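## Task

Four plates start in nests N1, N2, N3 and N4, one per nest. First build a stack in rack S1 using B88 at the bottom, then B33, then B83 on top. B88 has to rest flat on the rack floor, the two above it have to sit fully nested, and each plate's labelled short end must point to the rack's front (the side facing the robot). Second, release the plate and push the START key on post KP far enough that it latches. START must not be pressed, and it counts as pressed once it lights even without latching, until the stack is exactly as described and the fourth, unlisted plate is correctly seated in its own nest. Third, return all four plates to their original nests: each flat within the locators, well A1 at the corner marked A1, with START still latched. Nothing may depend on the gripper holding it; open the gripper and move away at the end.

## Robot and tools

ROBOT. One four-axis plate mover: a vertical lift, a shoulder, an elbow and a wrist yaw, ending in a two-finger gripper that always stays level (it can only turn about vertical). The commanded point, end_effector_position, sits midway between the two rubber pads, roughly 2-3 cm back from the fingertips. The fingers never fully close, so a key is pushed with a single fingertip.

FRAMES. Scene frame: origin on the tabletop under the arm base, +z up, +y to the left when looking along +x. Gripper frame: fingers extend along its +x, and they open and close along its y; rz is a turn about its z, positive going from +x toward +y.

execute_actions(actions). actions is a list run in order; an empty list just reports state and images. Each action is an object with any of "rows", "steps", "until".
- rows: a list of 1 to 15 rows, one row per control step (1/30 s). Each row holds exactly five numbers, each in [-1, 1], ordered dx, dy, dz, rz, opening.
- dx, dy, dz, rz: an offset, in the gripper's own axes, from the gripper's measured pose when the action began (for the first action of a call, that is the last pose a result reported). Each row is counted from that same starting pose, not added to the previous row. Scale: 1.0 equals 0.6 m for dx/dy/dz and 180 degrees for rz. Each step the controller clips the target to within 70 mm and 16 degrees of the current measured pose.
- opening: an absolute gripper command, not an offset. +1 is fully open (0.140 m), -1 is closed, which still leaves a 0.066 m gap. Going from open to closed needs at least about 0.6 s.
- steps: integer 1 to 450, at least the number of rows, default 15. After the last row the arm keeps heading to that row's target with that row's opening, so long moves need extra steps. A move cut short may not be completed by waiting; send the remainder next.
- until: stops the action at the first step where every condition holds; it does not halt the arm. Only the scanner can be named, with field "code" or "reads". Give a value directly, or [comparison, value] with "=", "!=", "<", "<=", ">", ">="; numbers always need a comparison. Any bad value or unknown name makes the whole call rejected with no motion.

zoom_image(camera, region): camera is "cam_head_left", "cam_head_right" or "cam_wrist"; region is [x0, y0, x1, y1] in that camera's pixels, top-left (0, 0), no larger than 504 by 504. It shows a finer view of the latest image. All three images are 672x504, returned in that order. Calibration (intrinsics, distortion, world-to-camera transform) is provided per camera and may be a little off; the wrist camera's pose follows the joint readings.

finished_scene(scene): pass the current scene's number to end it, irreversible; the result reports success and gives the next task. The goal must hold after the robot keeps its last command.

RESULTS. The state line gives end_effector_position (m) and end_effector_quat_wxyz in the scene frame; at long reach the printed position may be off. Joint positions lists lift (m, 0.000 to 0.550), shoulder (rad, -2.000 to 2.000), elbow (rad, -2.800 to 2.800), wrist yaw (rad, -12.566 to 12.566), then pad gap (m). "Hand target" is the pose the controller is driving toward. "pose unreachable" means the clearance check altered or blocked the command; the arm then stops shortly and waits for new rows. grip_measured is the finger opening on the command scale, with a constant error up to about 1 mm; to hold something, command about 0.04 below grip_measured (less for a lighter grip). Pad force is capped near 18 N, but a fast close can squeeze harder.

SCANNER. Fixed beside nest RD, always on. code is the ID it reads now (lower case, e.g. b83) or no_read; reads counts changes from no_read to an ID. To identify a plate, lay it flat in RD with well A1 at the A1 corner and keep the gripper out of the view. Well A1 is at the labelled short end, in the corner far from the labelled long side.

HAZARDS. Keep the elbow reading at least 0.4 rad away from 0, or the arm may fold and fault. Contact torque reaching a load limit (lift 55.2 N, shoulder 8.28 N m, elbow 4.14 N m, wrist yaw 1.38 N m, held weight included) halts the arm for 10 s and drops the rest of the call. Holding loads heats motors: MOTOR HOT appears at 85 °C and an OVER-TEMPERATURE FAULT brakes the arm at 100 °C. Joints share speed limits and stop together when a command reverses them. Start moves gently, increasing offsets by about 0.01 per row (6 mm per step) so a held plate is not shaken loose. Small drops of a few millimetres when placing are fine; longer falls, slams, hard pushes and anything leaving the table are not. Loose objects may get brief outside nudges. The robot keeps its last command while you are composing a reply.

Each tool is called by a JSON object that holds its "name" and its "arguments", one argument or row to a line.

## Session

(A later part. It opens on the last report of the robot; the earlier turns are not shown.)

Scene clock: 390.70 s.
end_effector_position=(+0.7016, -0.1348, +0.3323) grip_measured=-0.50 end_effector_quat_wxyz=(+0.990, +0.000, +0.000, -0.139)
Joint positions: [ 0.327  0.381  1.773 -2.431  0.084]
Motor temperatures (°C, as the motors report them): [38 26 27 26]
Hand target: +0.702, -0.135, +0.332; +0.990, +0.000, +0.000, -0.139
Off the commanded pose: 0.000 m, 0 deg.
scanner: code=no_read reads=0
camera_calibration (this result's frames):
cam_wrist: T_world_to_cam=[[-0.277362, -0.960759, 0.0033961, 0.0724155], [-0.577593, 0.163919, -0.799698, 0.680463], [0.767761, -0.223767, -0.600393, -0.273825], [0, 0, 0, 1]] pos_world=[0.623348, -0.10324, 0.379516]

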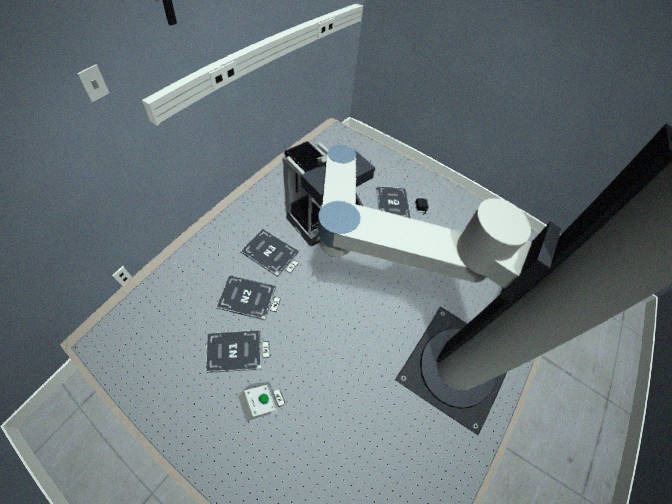

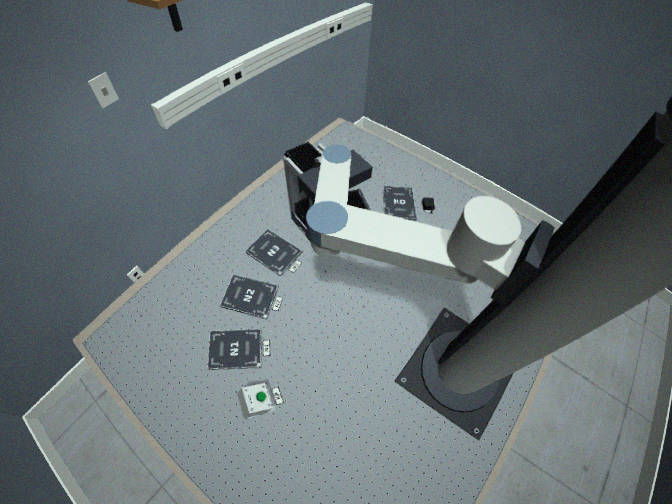

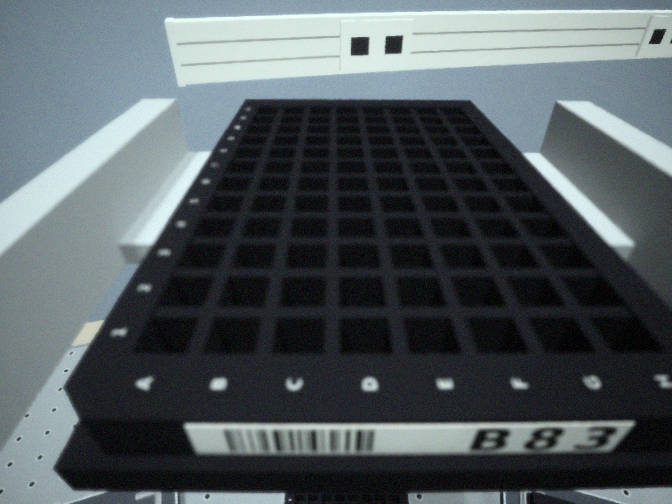

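{"name": "execute_actions", "arguments": {
  "actions": [
    {"rows":[[0,0.0002,-0.005,0,-0.57],[0,0.0002,-0.01,0,-0.57],[0,0.0002,-0.015,0,-0.57],[0,0.0002,-0.02,0,-0.57],[0,0.0002,-0.026,0,-0.57],[0,0.0002,-0.035,0,-0.57],[0,0.0002,-0.05,0,-0.57],[0,0.0002,-0.07,0,-0.57],[0,0.0002,-0.383,0,-0.57]],"steps":33},
    {"rows":[[0,0,-0.002,0,-0.57],[0,0,-0.004,0,-0.57],[0,0,-0.005,0,-0.57],[0,0,-0.006,0,-0.57]],"steps":8},
    {"rows":[[0,0,0,0,-0.52],[0,0,0,0,-0.5],[0,0,0,0,-0.48],[0,0,0,0,-0.4],[0,0,0,0,0]],"steps":11}
  ]
}}

{"name": "execute_actions", "arguments": {
  "actions": [
    {"rows":[[-0.01,0,0,0,0.2],[-0.03,0,0,0,0.4],[-0.06,0,0,0,0.6],[-0.267,0,0.07,0,1]],"steps":22}
  ]
}}

Scene clock: 407.10 s.
end_effector_position=(+0.7016, -0.1347, +0.0988) grip_measured=+0.00 end_effector_quat_wxyz=(+0.990, +0.000, +0.000, -0.139)
Joint positions: [ 0.094  0.381  1.773 -2.432  0.103]
Motor temperatures (°C, as the motors report them): [38 26 27 26]
Hand target: +0.702, -0.135, +0.099; +0.990, +0.000, +0.000, -0.139
Off the commanded pose: 0.000 m, 0 deg.
scanner: code=no_read reads=0
camera_calibration (this result's frames):
cam_wrist: T_world_to_cam=[[-0.277338, -0.960766, 0.0033961, 0.0732692], [-0.577597, 0.163904, -0.799698, 0.493711], [0.767766, -0.223748, -0.600393, -0.414024], [0, 0, 0, 1]] pos_world=[0.623361, -0.103164, 0.145994]

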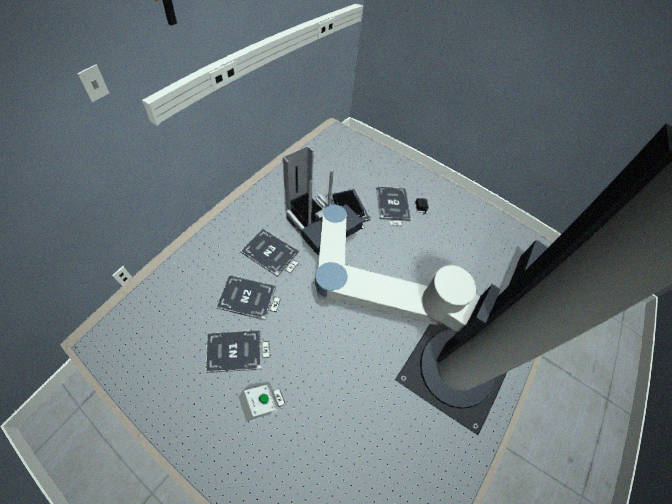

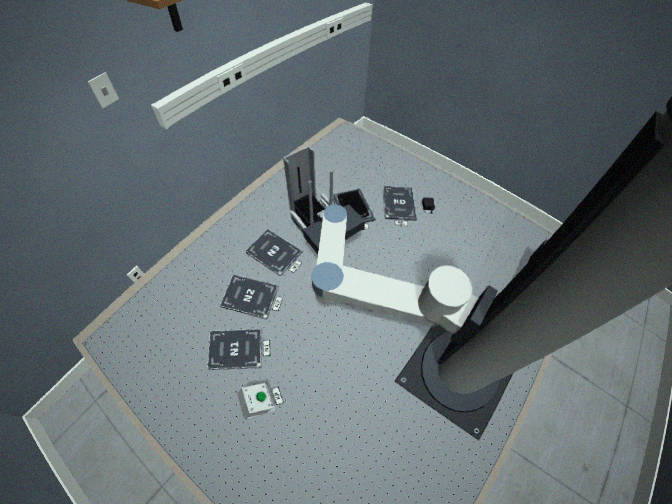

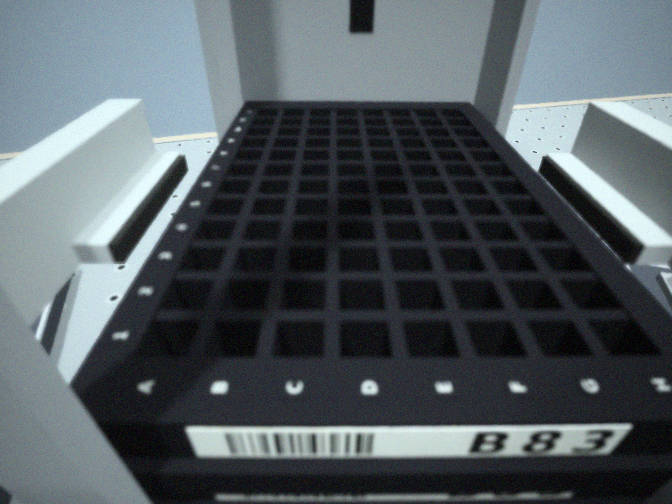

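Scene clock: 407.83 s.
end_effector_position=(+0.5475, -0.0908, +0.1409) grip_measured=+1.00 end_effector_quat_wxyz=(+0.990, +0.000, +0.000, -0.139)
Joint positions: [ 0.136  0.727  0.964 -1.968  0.14 ]
Motor temperatures (°C, as the motors report them): [38 26 27 26]
Hand target: +0.548, -0.091, +0.141; +0.990, +0.000, +0.000, -0.139
Off the commanded pose: 0.000 m, 0 deg.
scanner: code=no_read reads=0
camera_calibration (this result's frames):
cam_wrist: T_world_to_cam=[[-0.277662, -0.960673, 0.0033961, 0.0728163], [-0.577542, 0.164099, -0.799698, 0.431076], [0.767691, -0.224007, -0.600393, -0.260568], [0, 0, 0, 1]] pos_world=[0.469219, -0.0591559, 0.18804]

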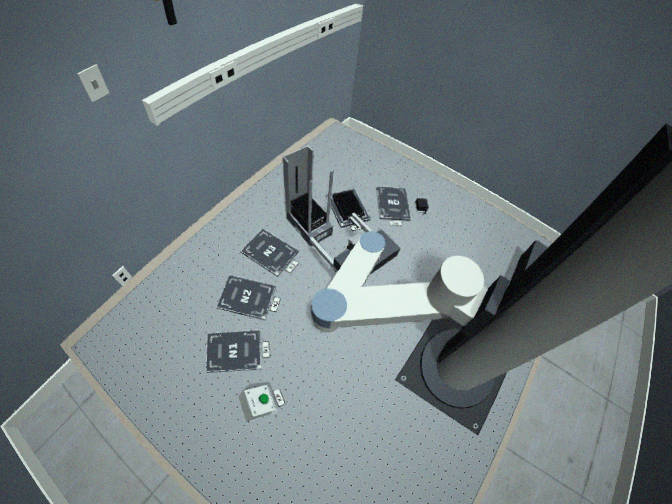

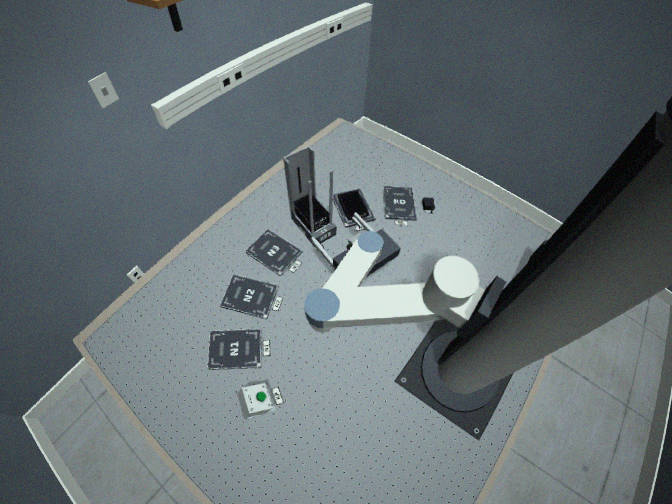

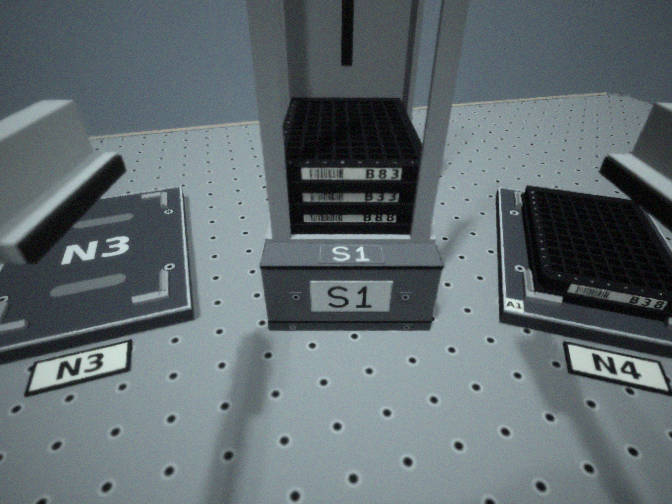

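{"name": "execute_actions", "arguments": {
  "actions": [
    {"rows":[[-0.44,0.656,0.01,0.428,0]],"steps":48}
  ]
}}

Scene clock: 418.37 s.
end_effector_position=(+0.4018, +0.3602, +0.1468) grip_measured=+0.00 end_effector_quat_wxyz=(+0.861, +0.000, +0.000, +0.508)
Joint positions: [ 0.142  1.856  1.155 -1.946  0.103]
Motor temperatures (°C, as the motors report them): [38 26 27 26]
Hand target: +0.402, +0.360, +0.147; +0.861, +0.000, +0.000, +0.508
Off the commanded pose: 0.000 m, 0 deg.
scanner: code=no_read reads=0
camera_calibration (this result's frames):
cam_wrist: T_world_to_cam=[[0.873934, -0.486033, 0.0033961, -0.168082], [-0.289441, -0.52603, -0.799698, 0.410509], [0.390466, 0.6979, -0.600393, -0.224605], [0, 0, 0, 1]] pos_world=[0.353412, 0.290998, 0.194003]

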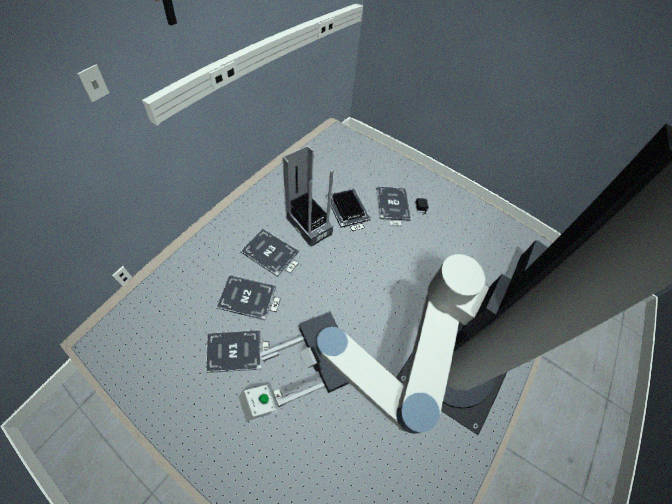

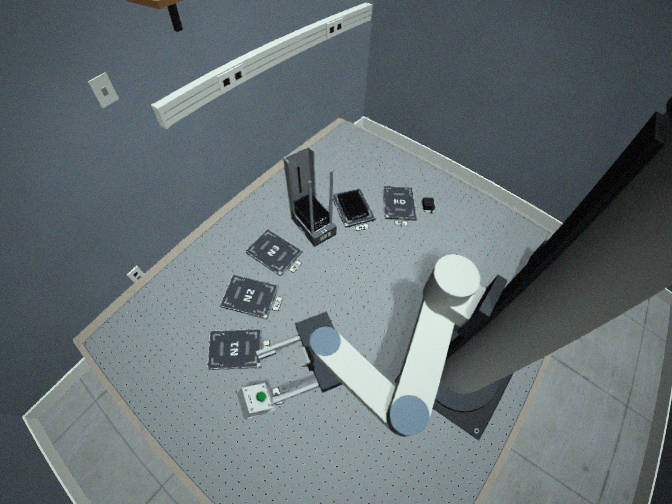

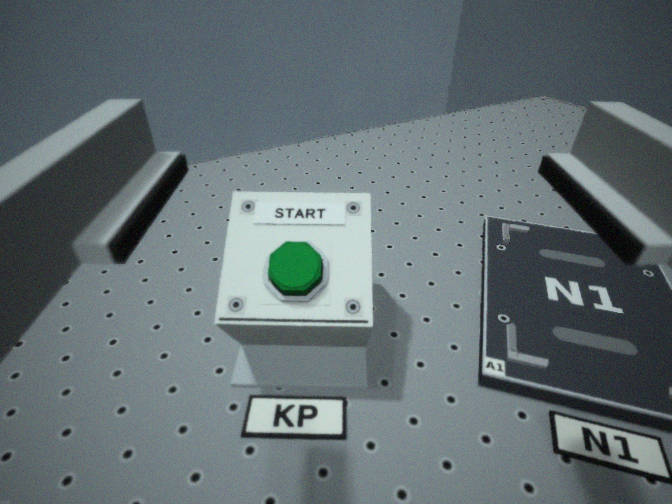

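{"name": "execute_actions", "arguments": {
  "actions": [
    {"rows":[[0.052,-0.04,-0.07,0,0]],"steps":14}
  ]
}}

Scene clock: 433.07 s.
end_effector_position=(+0.4379, +0.3759, +0.1048) grip_measured=+0.00 end_effector_quat_wxyz=(+0.861, +0.000, +0.000, +0.508)
Joint positions: [ 0.1    1.727  1.317 -1.978  0.103]
Motor temperatures (°C, as the motors report them): [38 26 27 26]
Hand target: +0.438, +0.376, +0.105; +0.861, +0.000, +0.000, +0.508
Off the commanded pose: 0.000 m, 0 deg.
scanner: code=no_read reads=0
camera_calibration (this result's frames):
cam_wrist: T_world_to_cam=[[0.873945, -0.486014, 0.0033961, -0.19194], [-0.289429, -0.526036, -0.799698, 0.395599], [0.390451, 0.697909, -0.600393, -0.274919], [0, 0, 0, 1]] pos_world=[0.389585, 0.306682, 0.151952]

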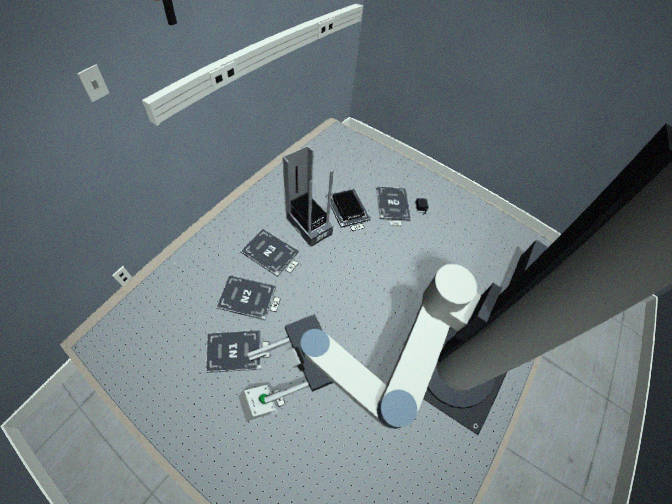

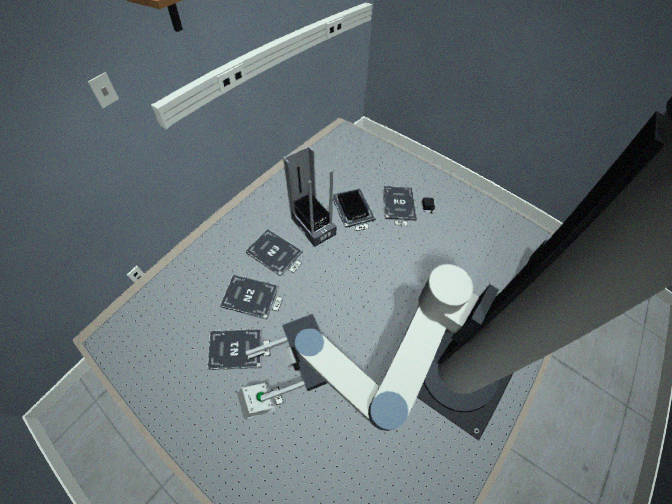

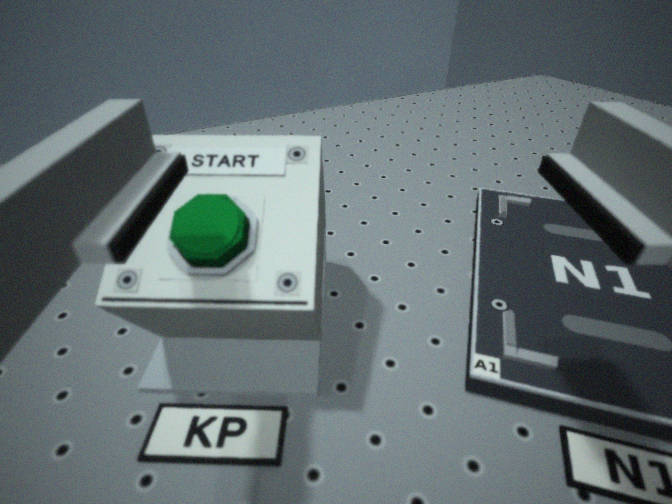

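{"name": "execute_actions", "arguments": {
  "actions": [
    {"rows":[[0.004,-0.012,-0.01,0,0],[0.004,-0.012,-0.02,0,0],[0.004,-0.012,-0.028,0,0]],"steps":10}
  ]
}}

{"name": "zoom_image", "arguments": {
  "camera": "cam_head_right",
  "region": [280, 170, 390, 250]
}}

Scene clock: 444.20 s.
end_effector_position=(+0.4455, +0.3744, +0.0879) grip_measured=+0.00 end_effector_quat_wxyz=(+0.861, +0.000, +0.000, +0.508)
Joint positions: [ 0.083  1.699  1.335 -1.968  0.103]
Motor temperatures (°C, as the motors report them): [38 26 27 26]
Hand target: +0.445, +0.374, +0.088; +0.861, +0.000, +0.000, +0.508
Off the commanded pose: 0.000 m, 0 deg.
scanner: code=no_read reads=0
camera_calibration (this result's frames):
cam_wrist: T_world_to_cam=[[0.873776, -0.486317, 0.0033961, -0.198994], [-0.289612, -0.525936, -0.799698, 0.383572], [0.390693, 0.697773, -0.600393, -0.287015], [0, 0, 0, 1]] pos_world=[0.397098, 0.305232, 0.135096]

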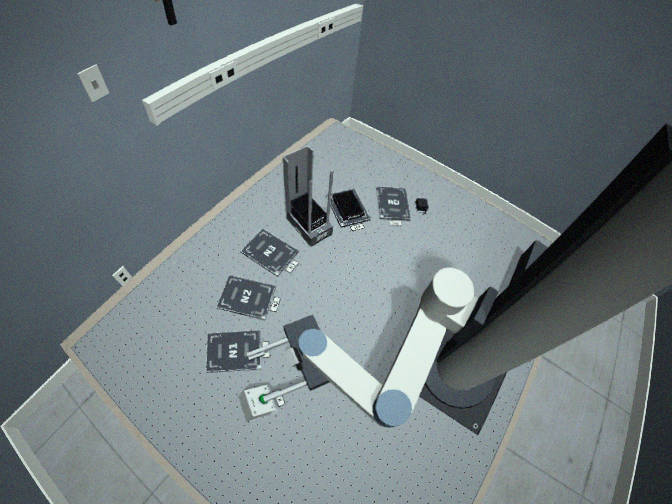

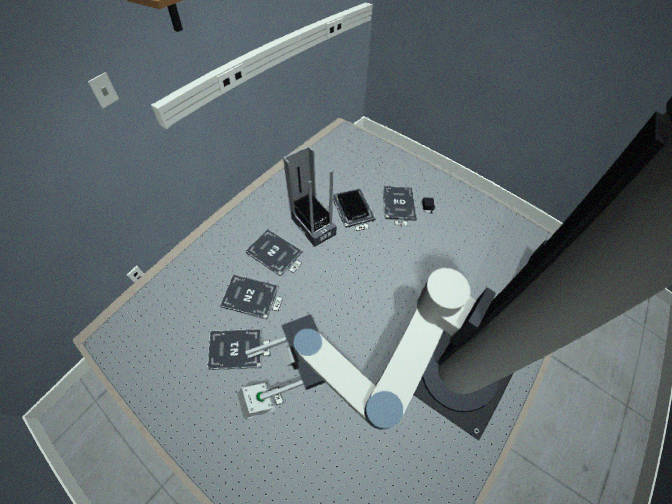

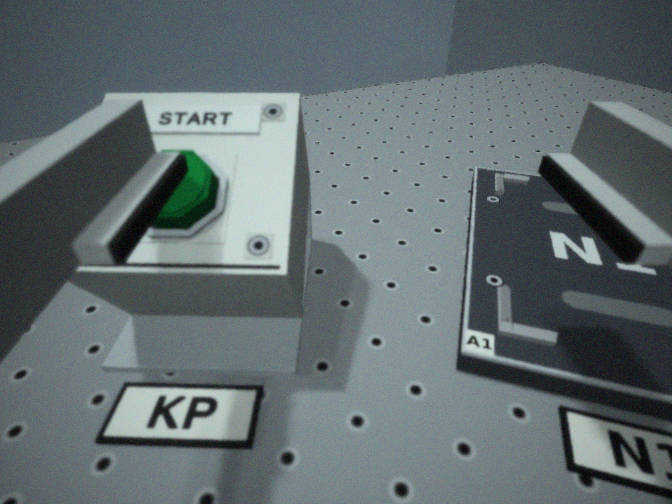

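Region (280, 170, 390, 250) of cam_head_right's 672x504 image, scaled by 4.582, with more detail than that image has; it fills the top 367 rows of this view, and the rest is white.

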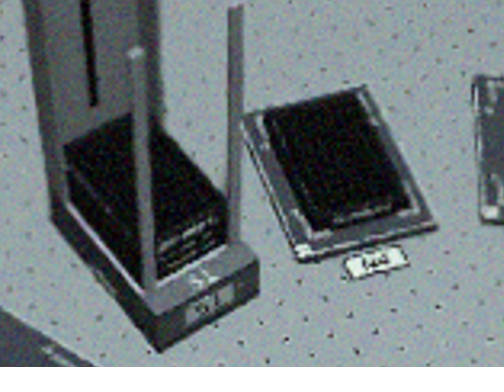

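{"name": "execute_actions", "arguments": {
  "actions": [
    {"rows":[[0,0,-0.002,0,0],[0,0,-0.004,0,0],[0,0,-0.005,0,0],[0.0004,0,-0.006,0,0],[0.0008,0,-0.007,0,0],[0.0012,0,-0.008,0,0],[0.0016,0,-0.009,0,0]],"steps":11}
  ]
}}

Scene clock: 450.37 s.
end_effector_position=(+0.4459, +0.3752, +0.0826) grip_measured=+0.00 end_effector_quat_wxyz=(+0.861, +0.000, +0.000, +0.508)
Joint positions: [ 0.078  1.698  1.339 -1.971  0.103]
Motor temperatures (°C, as the motors report them): [38 26 27 26]
Hand target: +0.446, +0.375, +0.083; +0.861, +0.000, +0.000, +0.508
Off the commanded pose: 0.000 m, 0 deg.
scanner: code=no_read reads=0
camera_calibration (this result's frames):
cam_wrist: T_world_to_cam=[[0.873806, -0.486263, 0.0033961, -0.198994], [-0.289579, -0.525954, -0.799698, 0.379874], [0.39065, 0.697797, -0.600393, -0.29087], [0, 0, 0, 1]] pos_world=[0.397514, 0.306001, 0.129823]

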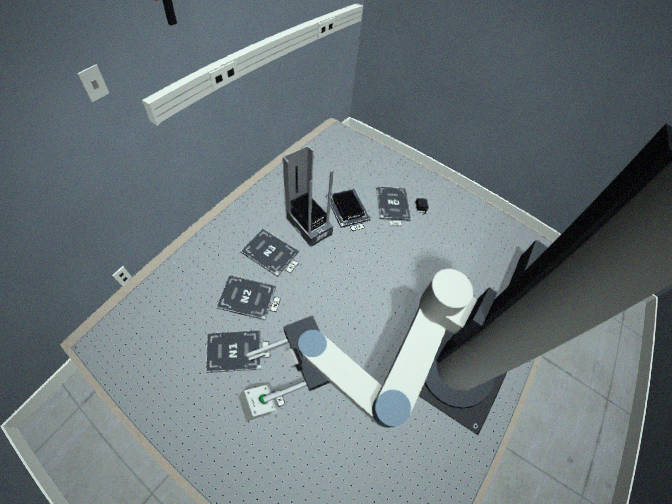

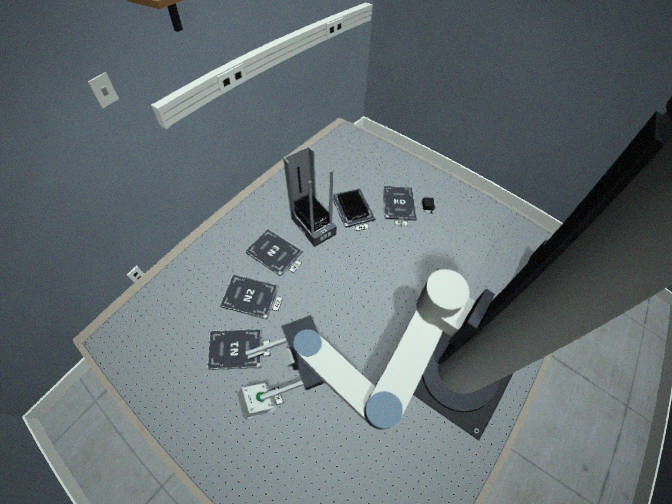

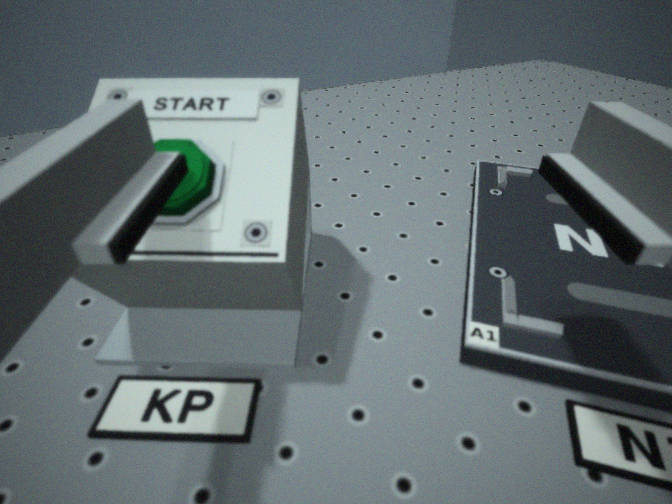

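About 1.5 mm pressed. Further 2 mm.

{"name": "execute_actions", "arguments": {
  "actions": [
    {"rows":[[0.0004,0,-0.001,0,0],[0.0008,0,-0.002,0,0],[0.0012,0,-0.003,0,0],[0.0014,0,-0.0035,0,0]],"steps":8}
  ]
}}

Scene clock: 457.40 s.
end_effector_position=(+0.4462, +0.3758, +0.0807) grip_measured=+0.00 end_effector_quat_wxyz=(+0.861, +0.000, +0.000, +0.508)
Joint positions: [ 0.076  1.697  1.342 -1.973  0.103]
Motor temperatures (°C, as the motors report them): [38 26 27 26]
Hand target: +0.446, +0.376, +0.081; +0.861, +0.000, +0.000, +0.508
Off the commanded pose: 0.000 m, 0 deg.
scanner: code=no_read reads=0
camera_calibration (this result's frames):
cam_wrist: T_world_to_cam=[[0.873817, -0.486242, 0.0033961, -0.198995], [-0.289567, -0.525961, -0.799698, 0.378784], [0.390633, 0.697807, -0.600393, -0.292614], [0, 0, 0, 1]] pos_world=[0.397873, 0.306653, 0.127905]

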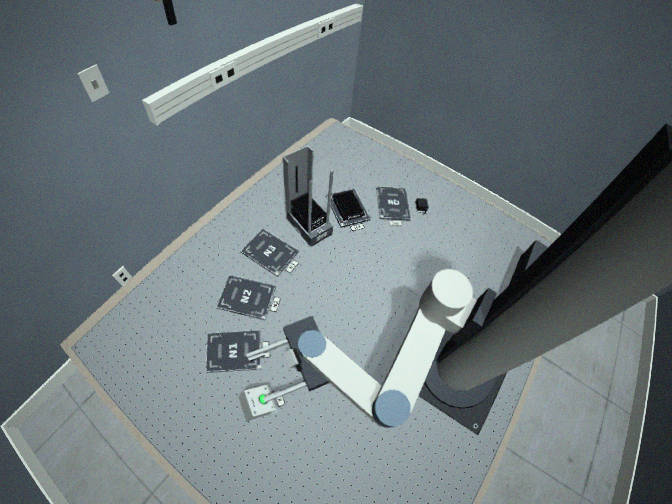

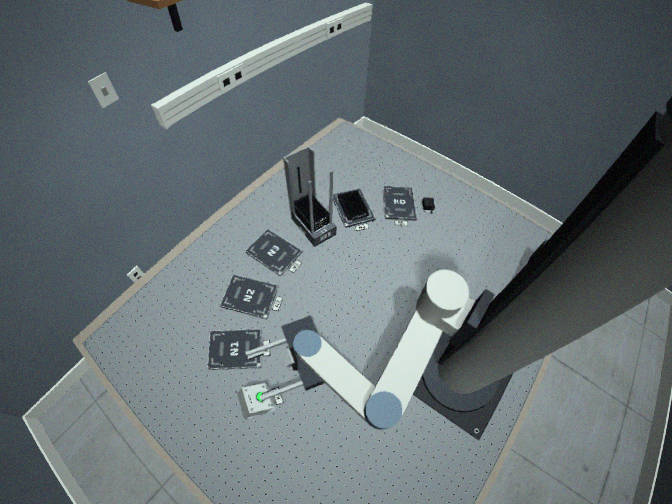

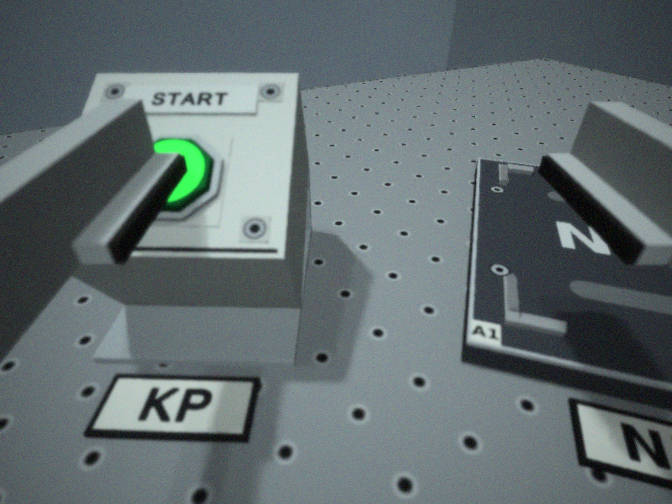

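{"name": "execute_actions", "arguments": {
  "actions": [
    {"rows":[[0.0003,0,-0.001,0,0],[0.0005,0,-0.0015,0,0],[0.0007,0,-0.002,0,0]],"steps":7},
    {"rows":[[0,0,0.003,0,0],[0,0,0.01,0,0],[0,0,0.03,0,0]],"steps":10}
  ]
}}

Scene clock: 463.57 s.
end_effector_position=(+0.4464, +0.3761, +0.0978) grip_measured=+0.00 end_effector_quat_wxyz=(+0.861, +0.000, +0.000, +0.508)
Joint positions: [ 0.093  1.696  1.344 -1.974  0.103]
Motor temperatures (°C, as the motors report them): [38 26 27 26]
Hand target: +0.446, +0.376, +0.098; +0.861, +0.000, +0.000, +0.508
Off the commanded pose: 0.000 m, 0 deg.
scanner: code=no_read reads=0
camera_calibration (this result's frames):
cam_wrist: T_world_to_cam=[[0.873876, -0.486136, 0.0033961, -0.19912], [-0.289503, -0.525996, -0.799698, 0.392597], [0.390549, 0.697854, -0.600393, -0.282556], [0, 0, 0, 1]] pos_world=[0.398016, 0.306887, 0.14499]

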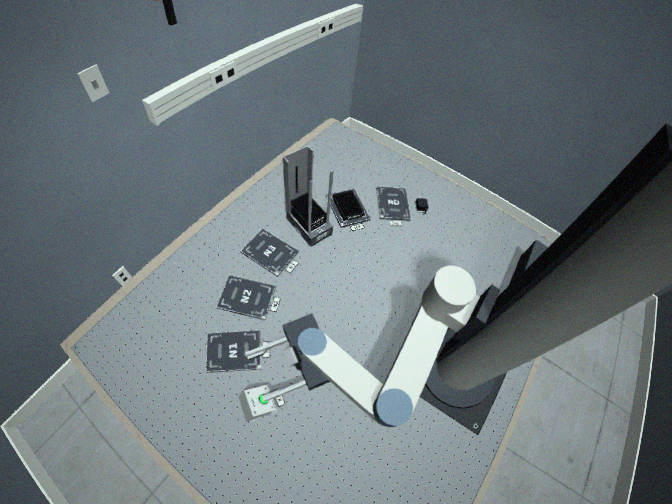

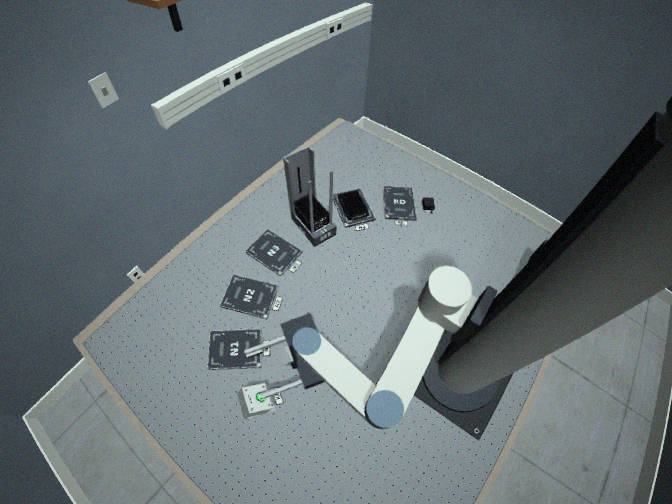

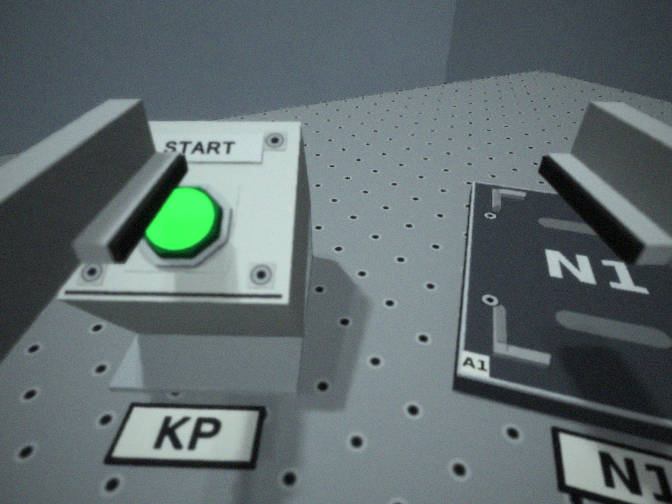

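{"name": "execute_actions", "arguments": {
  "actions": [
    {"rows":[[-0.03,-0.03,0.01,0,0],[-0.05,-0.05,0.01,0,0],[-0.07,-0.07,0.01,0,0],[-0.09,-0.09,0.01,-0.01,0],[-0.11,-0.11,0.01,-0.02,0],[-0.13,-0.13,0.01,-0.03,0],[-0.15,-0.15,0.01,-0.04,0],[-0.17,-0.17,0.01,-0.05,0],[-0.19,-0.19,0.01,-0.06,0],[-0.21,-0.21,0.01,-0.07,0],[-0.23,-0.23,0.01,-0.08,0],[-0.25,-0.25,0.01,-0.09,0],[-0.27,-0.27,0.01,-0.1,0],[-0.29,-0.29,0.01,-0.12,0],[-0.5955,-0.5405,0.0007,-0.4279,0]],"steps":52},
    {"rows":[[0.02,0,0,0,0],[0.05,0,0,0,0],[0.25,0,0,0,0]],"steps":22}
  ]
}}

Scene clock: 479.27 s.
end_effector_position=(+0.7017, -0.1347, +0.0983) grip_measured=+0.00 end_effector_quat_wxyz=(+0.990, +0.000, +0.000, -0.139)
Joint positions: [ 0.093  0.381  1.773 -2.432  0.103]
Motor temperatures (°C, as the motors report them): [38 26 27 26]
Hand target: +0.702, -0.135, +0.098; +0.990, +0.000, +0.000, -0.139
Off the commanded pose: 0.000 m, 0 deg.
scanner: code=no_read reads=0
camera_calibration (this result's frames):
cam_wrist: T_world_to_cam=[[-0.277305, -0.960776, 0.0033961, 0.0732908], [-0.577603, 0.163885, -0.799698, 0.493349], [0.767774, -0.223722, -0.600393, -0.414427], [0, 0, 0, 1]] pos_world=[0.62347, -0.103153, 0.145462]

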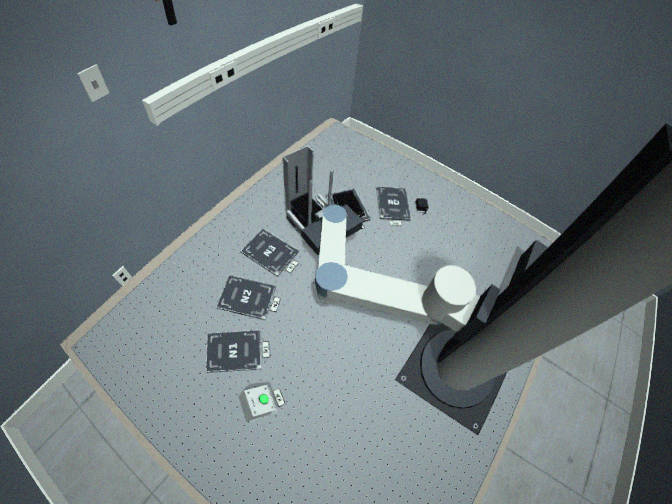

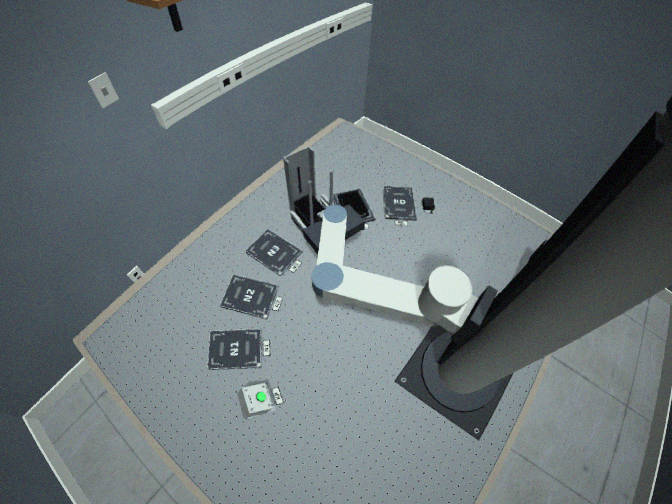

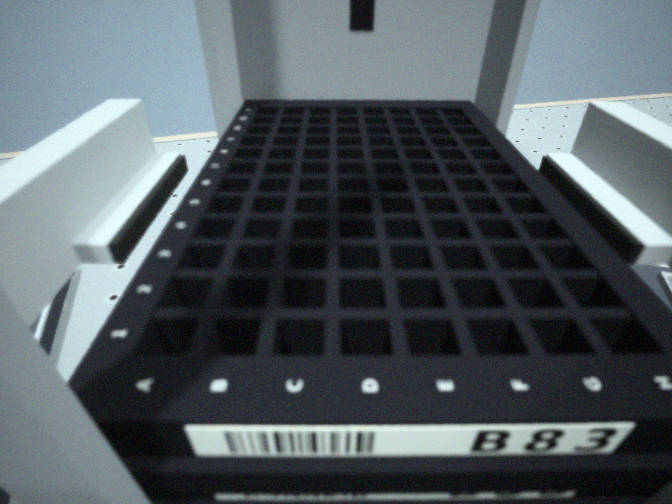

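{"name": "execute_actions", "arguments": {
  "actions": [
    {"rows":[[0,0,-0.0003,0,-0.2],[0,0,-0.0003,0,-0.35],[0,0,-0.0003,0,-0.4],[0,0,-0.0003,0,-0.42],[0,0,-0.0003,0,-0.44],[0,0,-0.0003,0,-0.46],[0,0,-0.0003,0,-0.48],[0,0,-0.0003,0,-0.5],[0,0,-0.0003,0,-0.52],[0,0,-0.0003,0,-0.55],[0,0,-0.0003,0,-0.57]],"steps":14},
    {"rows":[[0,0,0.003,0,-0.57],[0,0,0.008,0,-0.57],[0,0,0.016,0,-0.57],[0,0,0.03,0,-0.57],[0,0,0.05,0,-0.57],[0,0,0.075,0,-0.57],[0,0,0.39,0,-0.57]],"steps":30},
    {"rows":[[-0.002,0.015,0,0,-0.57],[-0.004,0.03,0,0.01,-0.57],[-0.008,0.06,0,0.02,-0.57],[-0.012,0.09,0,0.03,-0.57],[-0.0406,0.294,0,0.1071,-0.57]],"steps":25},
    {"rows":[[0,0,-0.01,0,-0.57],[0,0,-0.03,0,-0.57],[0,0,-0.06,0,-0.57],[0,0,-0.48,0,-0.57]],"steps":32}
  ]
}}

Scene clock: 499.07 s.
end_effector_position=(+0.7267, +0.0416, +0.0439) grip_measured=-0.50 end_effector_quat_wxyz=(+1.000, +0.000, +0.000, +0.029)
Joint positions: [ 0.039  0.676  1.833 -2.451  0.084]
Motor temperatures (°C, as the motors report them): [38 26 27 26]
Hand target: +0.727, +0.042, +0.044; +1.000, +0.000, +0.000, +0.029
Off the commanded pose: 0.000 m, 0 deg.
scanner: code=no_read reads=0
camera_calibration (this result's frames):
cam_wrist: T_world_to_cam=[[0.0552748, -0.998465, 0.0033961, 0.00966606], [-0.599328, -0.0358987, -0.799698, 0.45948], [0.798593, 0.0421677, -0.600393, -0.460236], [0, 0, 0, 1]] pos_world=[0.642386, 0.045553, 0.0910895]

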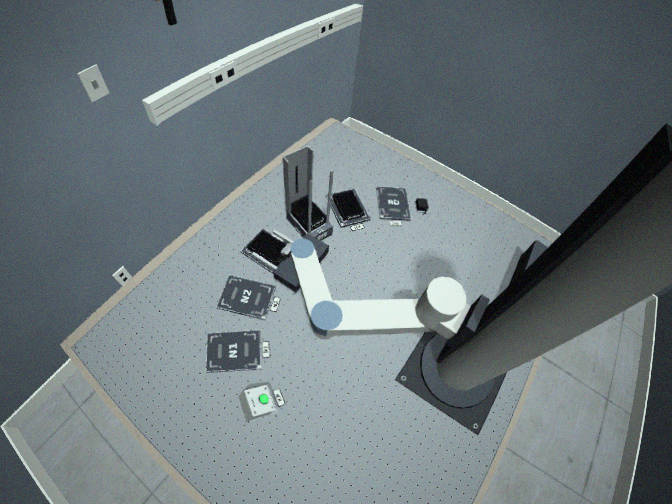

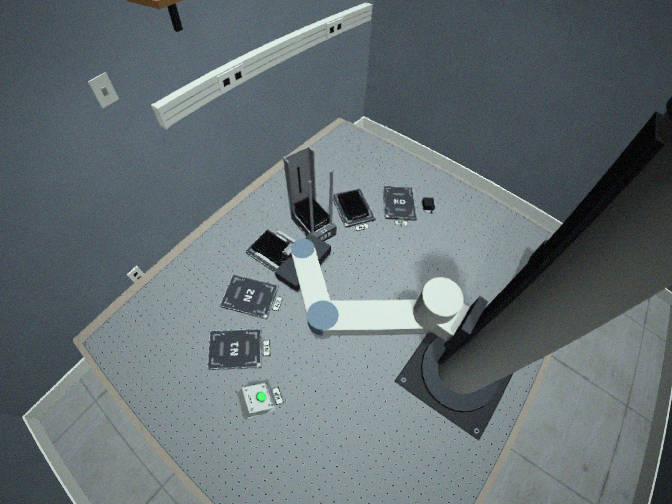

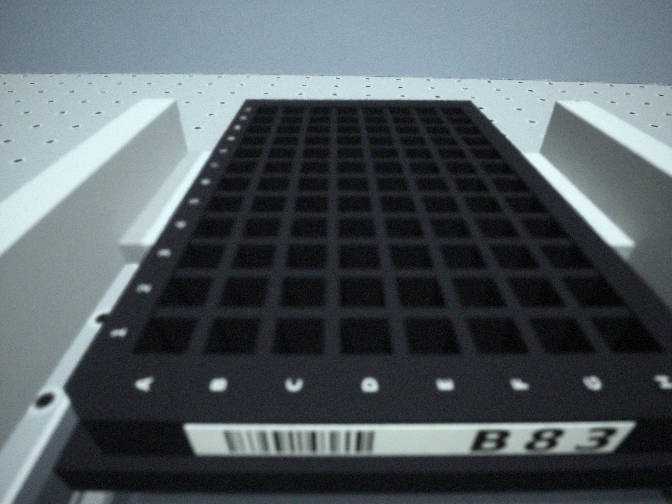

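{"name": "execute_actions", "arguments": {
  "actions": [
    {"rows":[[0.0002,0,-0.004,0,-0.57],[0.0002,0,-0.008,0,-0.57],[0.0002,0,-0.011,0,-0.57],[0.0002,0,-0.014,0,-0.57],[0.0002,0,-0.016,0,-0.57],[0.0002,0,-0.0175,0,-0.57],[0.0002,0,-0.0187,0,-0.57]],"steps":11},
    {"rows":[[0,0,0,0,-0.52],[0,0,0,0,-0.5],[0,0,0,0,-0.48],[0,0,0,0,-0.4],[0,0,0,0,0]],"steps":10}
  ]
}}

{"name": "execute_actions", "arguments": {
  "actions": [
    {"rows":[[0,0,0.01,0,0],[-0.01,0,0.025,0,0],[-0.03,0,0.04,0,0],[-0.2502,0,0.0873,0,0]],"steps":22},
    {"rows":[[-0.0447,-0.2084,0,-0.1071,0]],"steps":21},
    {"rows":[[0.02,0,0,0,0],[0.05,0,0,0,0],[0.25,0,0,0,0]],"steps":22}
  ]
}}

Scene clock: 513.67 s.
end_effector_position=(+0.7268, +0.0417, +0.0326) grip_measured=+0.00 end_effector_quat_wxyz=(+1.000, +0.000, +0.000, +0.029)
Joint positions: [ 0.028  0.676  1.833 -2.451  0.103]
Motor temperatures (°C, as the motors report them): [38 26 27 26]
Hand target: +0.727, +0.042, +0.033; +1.000, +0.000, +0.000, +0.029
Off the commanded pose: 0.000 m, 0 deg.
scanner: code=no_read reads=0
camera_calibration (this result's frames):
cam_wrist: T_world_to_cam=[[0.0555194, -0.998452, 0.0033961, 0.00960884], [-0.59932, -0.0360456, -0.799698, 0.450514], [0.798582, 0.0423634, -0.600393, -0.467086], [0, 0, 0, 1]] pos_world=[0.642475, 0.0456204, 0.0798069]

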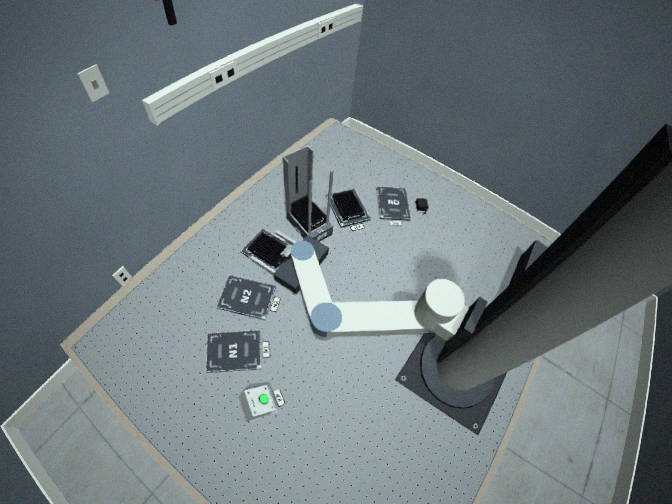

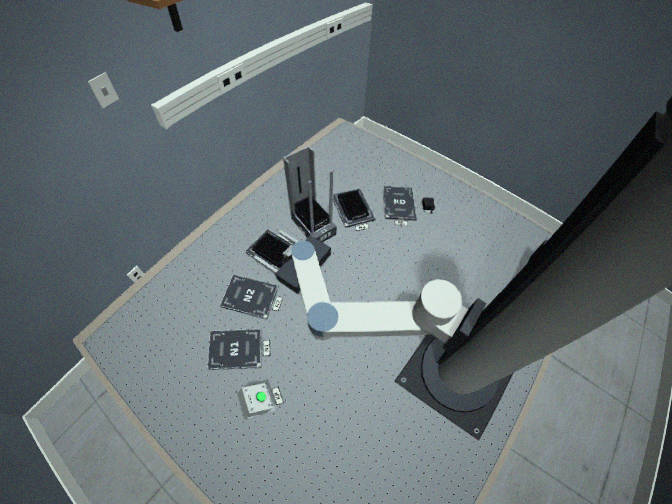

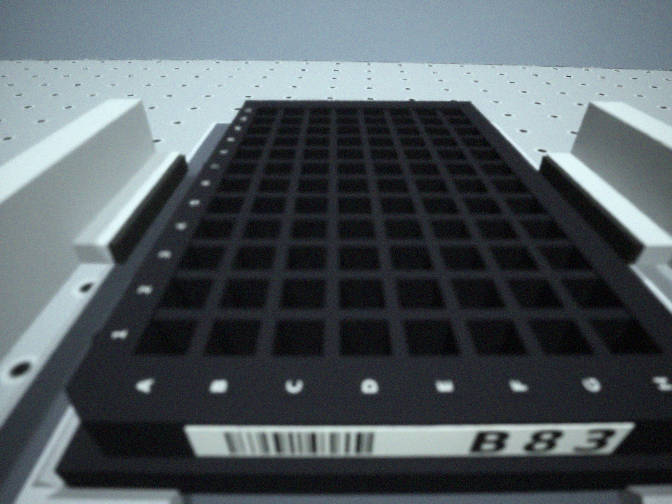

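Scene clock: 515.83 s.
end_effector_position=(+0.7014, -0.1351, +0.0851) grip_measured=+0.00 end_effector_quat_wxyz=(+0.990, +0.000, +0.000, -0.139)
Joint positions: [ 0.08   0.381  1.772 -2.431  0.103]
Motor temperatures (°C, as the motors report them): [38 26 27 26]
Hand target: +0.701, -0.135, +0.085; +0.990, +0.000, +0.000, -0.139
Off the commanded pose: 0.000 m, 0 deg.
scanner: code=no_read reads=0
camera_calibration (this result's frames):
cam_wrist: T_world_to_cam=[[-0.278371, -0.960468, 0.0033961, 0.0736406], [-0.577421, 0.164525, -0.799698, 0.482592], [0.767525, -0.224574, -0.600393, -0.422112], [0, 0, 0, 1]] pos_world=[0.62314, -0.103464, 0.132245]

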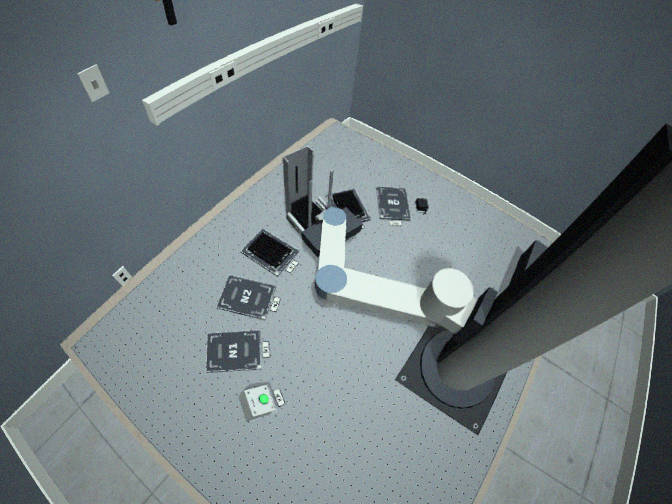

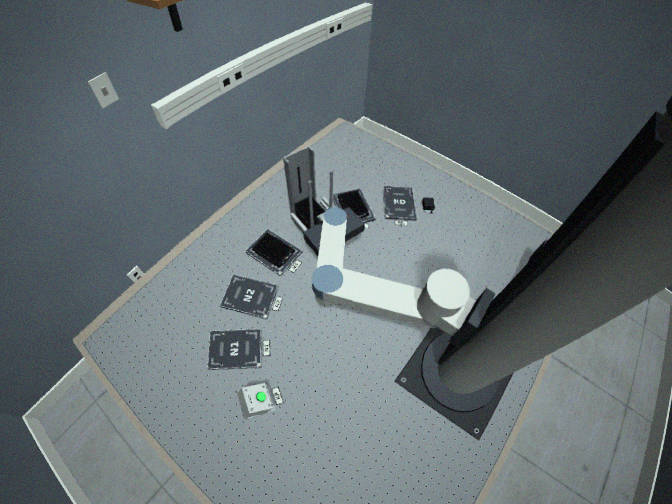

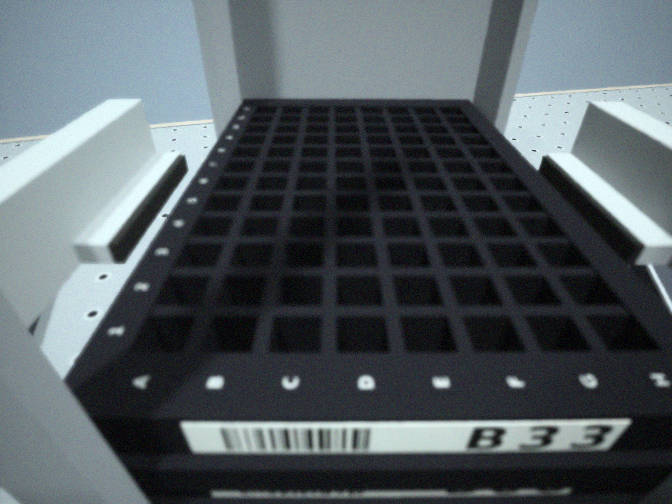

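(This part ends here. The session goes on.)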